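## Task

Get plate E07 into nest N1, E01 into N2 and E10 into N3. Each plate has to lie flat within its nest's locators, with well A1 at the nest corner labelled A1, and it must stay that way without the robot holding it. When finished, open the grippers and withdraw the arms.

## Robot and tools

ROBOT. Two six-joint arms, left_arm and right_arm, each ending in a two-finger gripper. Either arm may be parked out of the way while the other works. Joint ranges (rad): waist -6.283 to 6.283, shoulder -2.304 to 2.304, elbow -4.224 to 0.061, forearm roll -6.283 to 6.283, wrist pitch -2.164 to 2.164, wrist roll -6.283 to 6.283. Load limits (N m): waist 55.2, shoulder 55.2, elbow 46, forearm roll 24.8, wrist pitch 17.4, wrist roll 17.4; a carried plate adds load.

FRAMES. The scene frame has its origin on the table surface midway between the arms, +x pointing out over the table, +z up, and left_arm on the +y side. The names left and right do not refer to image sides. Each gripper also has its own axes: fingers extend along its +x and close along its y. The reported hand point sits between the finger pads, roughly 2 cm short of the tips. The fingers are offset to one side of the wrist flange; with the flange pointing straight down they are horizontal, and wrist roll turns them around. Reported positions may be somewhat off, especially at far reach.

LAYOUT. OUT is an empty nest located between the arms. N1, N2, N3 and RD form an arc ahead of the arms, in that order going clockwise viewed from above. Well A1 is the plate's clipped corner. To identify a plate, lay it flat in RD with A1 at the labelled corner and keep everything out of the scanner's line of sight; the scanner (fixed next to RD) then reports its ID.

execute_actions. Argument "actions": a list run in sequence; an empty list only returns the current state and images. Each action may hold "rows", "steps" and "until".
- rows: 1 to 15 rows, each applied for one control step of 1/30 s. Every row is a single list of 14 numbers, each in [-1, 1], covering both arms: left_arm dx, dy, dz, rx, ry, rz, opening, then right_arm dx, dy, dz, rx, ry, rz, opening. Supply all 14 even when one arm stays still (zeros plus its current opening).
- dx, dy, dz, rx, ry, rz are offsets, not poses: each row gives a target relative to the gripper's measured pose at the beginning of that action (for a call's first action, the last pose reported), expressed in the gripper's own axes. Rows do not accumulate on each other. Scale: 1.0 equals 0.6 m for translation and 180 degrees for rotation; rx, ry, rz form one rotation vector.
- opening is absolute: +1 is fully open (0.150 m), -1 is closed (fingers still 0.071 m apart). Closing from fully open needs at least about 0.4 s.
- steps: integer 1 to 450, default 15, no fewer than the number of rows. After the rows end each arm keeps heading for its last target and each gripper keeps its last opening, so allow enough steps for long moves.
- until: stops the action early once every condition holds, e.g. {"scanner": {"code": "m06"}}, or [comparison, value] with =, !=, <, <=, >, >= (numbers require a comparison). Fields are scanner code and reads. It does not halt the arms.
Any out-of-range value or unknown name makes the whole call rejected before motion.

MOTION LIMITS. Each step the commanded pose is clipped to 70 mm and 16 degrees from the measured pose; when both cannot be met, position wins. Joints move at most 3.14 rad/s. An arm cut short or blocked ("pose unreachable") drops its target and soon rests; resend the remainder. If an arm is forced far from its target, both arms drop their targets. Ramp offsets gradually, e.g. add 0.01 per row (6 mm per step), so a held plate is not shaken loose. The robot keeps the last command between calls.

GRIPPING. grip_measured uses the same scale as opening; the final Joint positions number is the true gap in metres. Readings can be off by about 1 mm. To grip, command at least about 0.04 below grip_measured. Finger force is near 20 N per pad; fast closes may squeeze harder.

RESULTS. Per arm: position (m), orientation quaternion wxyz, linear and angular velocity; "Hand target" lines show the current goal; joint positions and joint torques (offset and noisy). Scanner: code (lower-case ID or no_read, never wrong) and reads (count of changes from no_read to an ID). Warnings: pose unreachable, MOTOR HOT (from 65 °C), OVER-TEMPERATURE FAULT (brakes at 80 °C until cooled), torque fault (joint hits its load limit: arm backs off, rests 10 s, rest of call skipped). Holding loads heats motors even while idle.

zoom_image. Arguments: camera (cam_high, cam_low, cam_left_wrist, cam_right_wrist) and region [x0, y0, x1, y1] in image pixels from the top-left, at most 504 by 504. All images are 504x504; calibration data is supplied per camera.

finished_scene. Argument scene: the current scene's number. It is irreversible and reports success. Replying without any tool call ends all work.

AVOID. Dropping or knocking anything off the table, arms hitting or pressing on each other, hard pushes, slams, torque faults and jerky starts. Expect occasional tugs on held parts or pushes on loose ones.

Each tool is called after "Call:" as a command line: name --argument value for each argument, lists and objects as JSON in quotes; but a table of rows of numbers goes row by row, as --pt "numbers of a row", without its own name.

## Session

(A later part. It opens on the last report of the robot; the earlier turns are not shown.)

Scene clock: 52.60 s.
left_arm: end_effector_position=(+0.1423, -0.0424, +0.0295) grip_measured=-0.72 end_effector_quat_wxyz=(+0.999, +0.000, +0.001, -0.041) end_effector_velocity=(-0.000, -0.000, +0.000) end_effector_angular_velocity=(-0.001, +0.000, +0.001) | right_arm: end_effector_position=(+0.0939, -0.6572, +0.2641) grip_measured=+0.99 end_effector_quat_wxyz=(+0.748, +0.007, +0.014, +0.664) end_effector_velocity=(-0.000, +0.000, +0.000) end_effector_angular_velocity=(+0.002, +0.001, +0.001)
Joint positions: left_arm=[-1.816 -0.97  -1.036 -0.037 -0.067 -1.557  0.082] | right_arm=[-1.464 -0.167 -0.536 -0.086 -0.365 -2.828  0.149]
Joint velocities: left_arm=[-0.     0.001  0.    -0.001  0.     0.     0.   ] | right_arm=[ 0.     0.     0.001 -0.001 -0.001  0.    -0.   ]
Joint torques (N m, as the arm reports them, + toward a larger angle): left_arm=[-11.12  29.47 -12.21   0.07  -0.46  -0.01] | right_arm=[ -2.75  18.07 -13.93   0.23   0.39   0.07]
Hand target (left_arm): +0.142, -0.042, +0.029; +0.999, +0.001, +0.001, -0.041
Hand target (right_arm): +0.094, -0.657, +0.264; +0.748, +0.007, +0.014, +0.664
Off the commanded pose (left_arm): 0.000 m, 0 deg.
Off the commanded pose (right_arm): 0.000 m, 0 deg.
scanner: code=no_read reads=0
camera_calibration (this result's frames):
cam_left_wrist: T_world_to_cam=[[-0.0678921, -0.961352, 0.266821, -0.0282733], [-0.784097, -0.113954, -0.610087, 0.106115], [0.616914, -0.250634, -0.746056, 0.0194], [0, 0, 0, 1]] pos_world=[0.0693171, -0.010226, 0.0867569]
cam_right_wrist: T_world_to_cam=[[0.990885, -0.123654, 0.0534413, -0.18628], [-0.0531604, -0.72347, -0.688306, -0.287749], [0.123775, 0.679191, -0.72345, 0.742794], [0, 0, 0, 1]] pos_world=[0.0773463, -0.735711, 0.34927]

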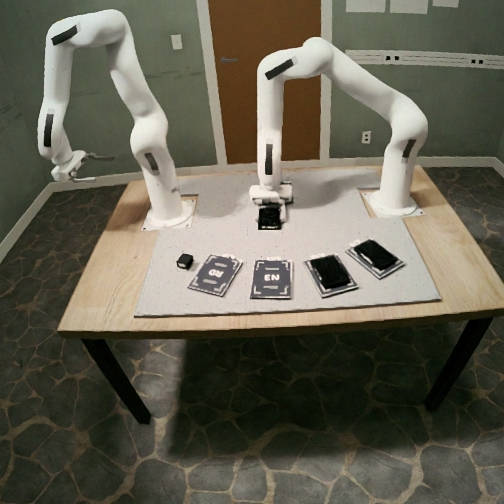

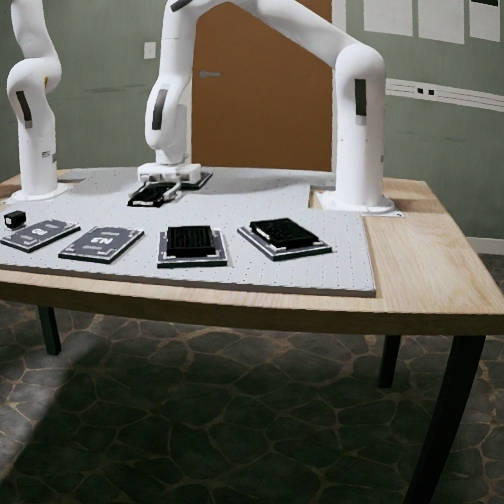

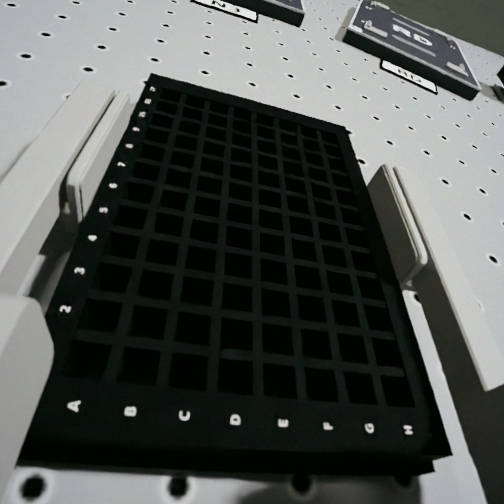

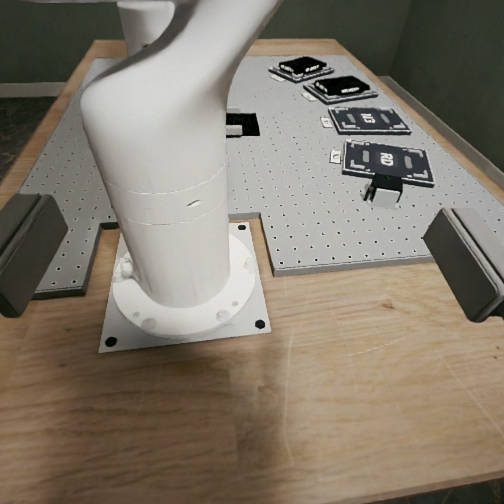

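Call:
execute_actions --actions '[{"rows":[[0,0,0.01,0,0,0,-0.9,0,0,0,0,0,0,1],[0,0,0.02,0,0,0,-0.9,0,0,0,0,0,0,1],[0.01,0,0.035,0,0,0,-0.9,0,0,0,0,0,0,1],[0.02,0,0.05,0,0,0,-0.9,0,0,0,0,0,0,1],[0.04,0,0.06,0,0,0,-0.9,0,0,0,0,0,0,1],[0.07,0,0.07,0,0,0,-0.9,0,0,0,0,0,0,1],[0.11,0.01,0.07,0,0,0,-0.9,0,0,0,0,0,0,1],[0.16,0.01,0.07,0,0,0,-0.9,0,0,0,0,0,0,1],[0.21,0.015,0.07,0,0,0,-0.9,0,0,0,0,0,0,1],[0.27,0.02,0.07,0,0,0,-0.9,0,0,0,0,0,0,1],[0.5395,0.0365,0.07,0,0,-0.0115,-0.9,0,0,0,0,0,0,1]],"steps":50},{"rows":[[0,0,-0.01,0,0,0,-0.9,0,0,0,0,0,0,1],[0,0,-0.02,0,0,0,-0.9,0,0,0,0,0,0,1],[0,0,-0.03,0,0,0,-0.9,0,0,0,0,0,0,1],[0,0,-0.035,0,0,0,-0.9,0,0,0,0,0,0,1],[0,0,-0.04,0,0,0,-0.9,0,0,0,0,0,0,1],[0,0,-0.044,0,0,0,-0.9,0,0,0,0,0,0,1],[0,0,-0.048,0,0,0,-0.9,0,0,0,0,0,0,1]],"steps":22}]'

Scene clock: 59.23 s.
left_arm: end_effector_position=(+0.4671, -0.0464, +0.0425) grip_measured=-0.72 end_effector_quat_wxyz=(+0.998, +0.001, +0.000, -0.059) end_effector_velocity=(+0.000, +0.000, -0.001) end_effector_angular_velocity=(+0.000, +0.000, +0.001) | right_arm: end_effector_position=(+0.0939, -0.6572, +0.2641) grip_measured=+0.99 end_effector_quat_wxyz=(+0.748, +0.007, +0.014, +0.664) end_effector_velocity=(-0.000, +0.000, -0.000) end_effector_angular_velocity=(-0.001, -0.000, +0.001)
Joint positions: left_arm=[-1.208 -1.018 -1.223 -0.    -0.206 -0.948  0.082] | right_arm=[-1.464 -0.167 -0.536 -0.086 -0.365 -2.828  0.149]
Joint velocities: left_arm=[ 0.001 -0.001 -0.     0.     0.    -0.001  0.   ] | right_arm=[-0.     0.     0.001 -0.     0.001 -0.     0.   ]
Joint torques (N m, as the arm reports them, + toward a larger angle): left_arm=[ -1.32  33.3  -14.87  -0.62  -0.28  -1.52] | right_arm=[ -2.82  18.37 -13.59  -0.03   0.34   0.05]
Hand target (left_arm): +0.467, -0.046, +0.042; +0.998, +0.001, +0.000, -0.059
Hand target (right_arm): +0.094, -0.657, +0.264; +0.748, +0.007, +0.014, +0.664
Off the commanded pose (left_arm): 0.000 m, 0 deg.
Off the commanded pose (right_arm): 0.000 m, 0 deg.
scanner: code=no_read reads=0
camera_calibration (this result's frames):
cam_left_wrist: T_world_to_cam=[[-0.103923, -0.958216, 0.2665, 0.00345401], [-0.786786, -0.0847088, -0.611385, 0.370904], [0.608414, -0.273216, -0.745108, -0.169376], [0, 0, 0, 1]] pos_world=[0.395232, -0.0115478, 0.0996408]
cam_right_wrist: T_world_to_cam=[[0.990885, -0.123654, 0.0534413, -0.18628], [-0.0531606, -0.72347, -0.688306, -0.287748], [0.123775, 0.679191, -0.723449, 0.742794], [0, 0, 0, 1]] pos_world=[0.0773463, -0.735711, 0.34927]

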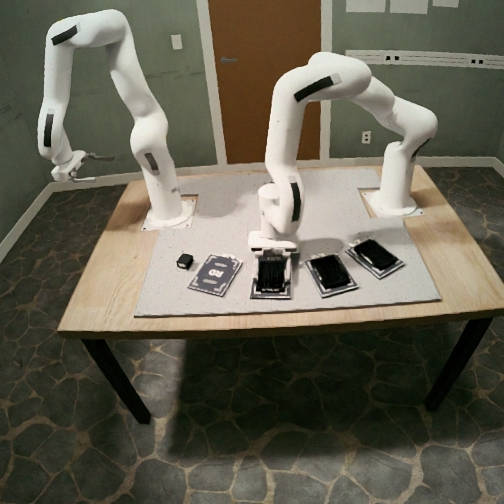

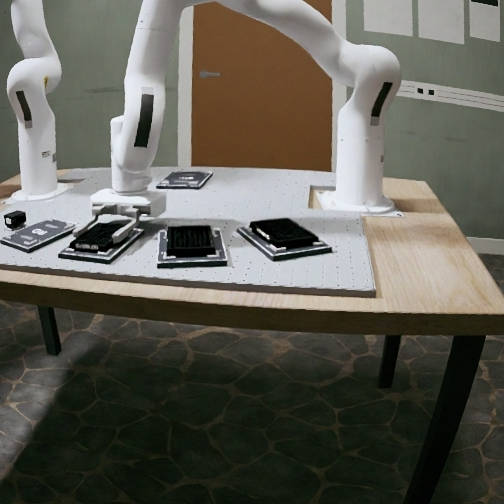

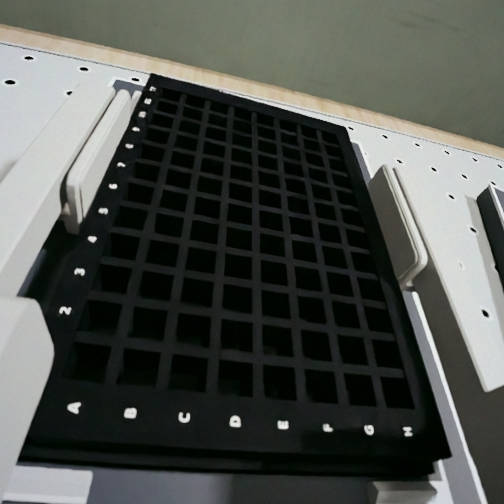

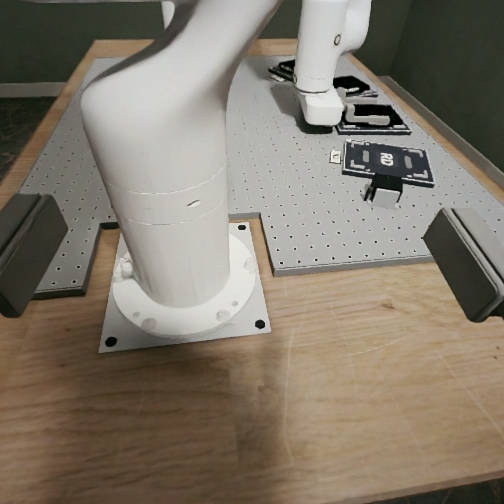

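Call:
execute_actions --actions '[{"rows":[[-0.001,-0.001,0,0,0,0,-0.9,0,0,0,0,0,0,1]],"steps":6},{"rows":[[0,0,0,0,0,0,-0.2,0,0,0,0,0,0,1]],"steps":10},{"rows":[[0,0,0.1,0,0,0,0,0,0,0,0,0,0,1]],"steps":14},{"rows":[[-0.2,0.12,0.14,0,0,0,1,0,0,0,0,0,0,1]],"steps":25}]'

Call:
zoom_image --camera "cam_left_wrist" --region '[0,130,440,400]'

Call:
zoom_image --camera "cam_low" --region '[50,210,240,275]'

Scene clock: 65.00 s.
left_arm: end_effector_position=(+0.3561, +0.0394, +0.1853) grip_measured=+0.99 end_effector_quat_wxyz=(+0.998, +0.002, +0.001, -0.057) end_effector_velocity=(-0.001, +0.000, +0.002) end_effector_angular_velocity=(-0.001, -0.001, -0.001) | right_arm: end_effector_position=(+0.0939, -0.6572, +0.2641) grip_measured=+0.99 end_effector_quat_wxyz=(+0.748, +0.007, +0.014, +0.664) end_effector_velocity=(-0.000, +0.001, -0.000) end_effector_angular_velocity=(+0.002, +0.000, +0.000)
Joint positions: left_arm=[-1.335 -0.519 -0.761 -0.003 -0.247 -1.077  0.149] | right_arm=[-1.464 -0.167 -0.536 -0.086 -0.365 -2.828  0.149]
Joint velocities: left_arm=[-0.002  0.005  0.002  0.001 -0.001 -0.001  0.   ] | right_arm=[ 0.    -0.     0.001  0.    -0.    -0.001  0.   ]
Joint torques (N m, as the arm reports them, + toward a larger angle): left_arm=[ -8.88  25.25 -16.21  -0.04  -0.41  -0.63] | right_arm=[ -3.55  18.4  -13.51   0.2    0.39   0.07]
Hand target (left_arm): +0.356, +0.039, +0.186; +0.998, +0.002, +0.001, -0.057
Hand target (right_arm): +0.094, -0.657, +0.264; +0.748, +0.007, +0.014, +0.664
Off the commanded pose (left_arm): 0.000 m, 0 deg.
Off the commanded pose (right_arm): 0.000 m, 0 deg.
scanner: code=no_read reads=0
camera_calibration (this result's frames):
cam_left_wrist: T_world_to_cam=[[-0.0999278, -0.959249, 0.264302, 0.0350269], [-0.787436, -0.0861399, -0.610348, 0.378272], [0.608242, -0.269112, -0.74674, 0.0282278], [0, 0, 0, 1]] pos_world=[0.284196, 0.0737803, 0.242698]
cam_right_wrist: T_world_to_cam=[[0.990885, -0.123654, 0.0534412, -0.18628], [-0.0531605, -0.72347, -0.688306, -0.287749], [0.123775, 0.679191, -0.72345, 0.742794], [0, 0, 0, 1]] pos_world=[0.0773462, -0.735711, 0.34927]

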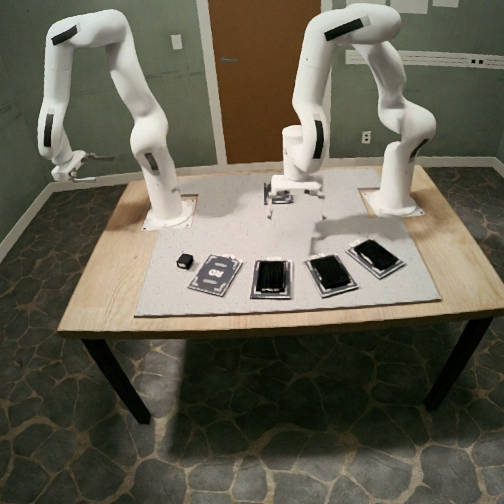

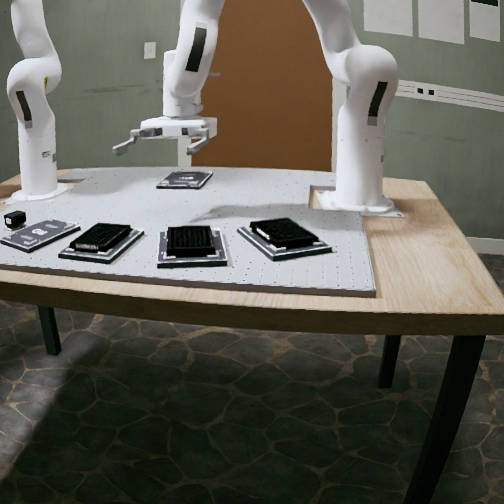

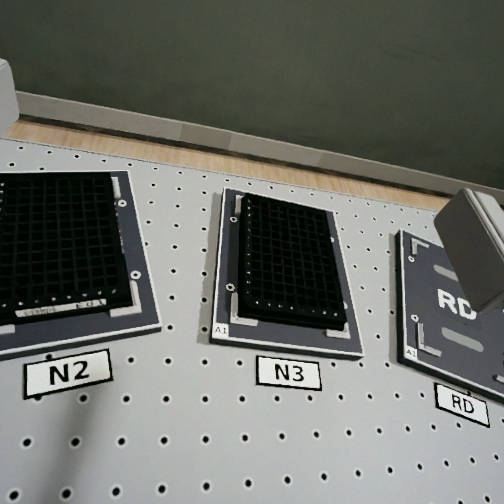

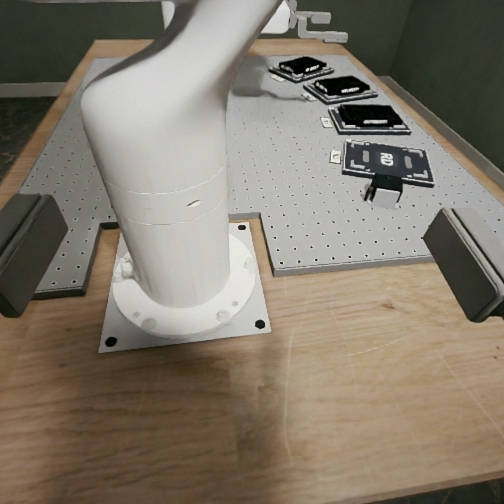

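Region (0, 130, 440, 400) of cam_left_wrist's 504x504 image, scaled by 1.145, with more detail than that image has; it fills the top 309 rows of this view, and the rest is white.

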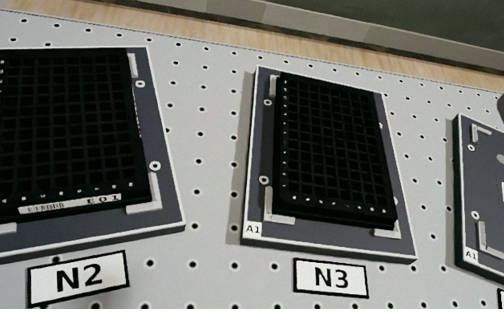

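Region (50, 210, 240, 275) of cam_low's 504x504 image, scaled by 2.653, with more detail than that image has; it fills the top 172 rows of this view, and the rest is white.

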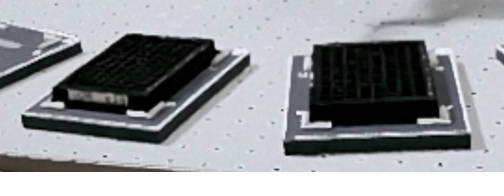

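Call:
finished_scene --scene 2

The scene is finished: the task was done.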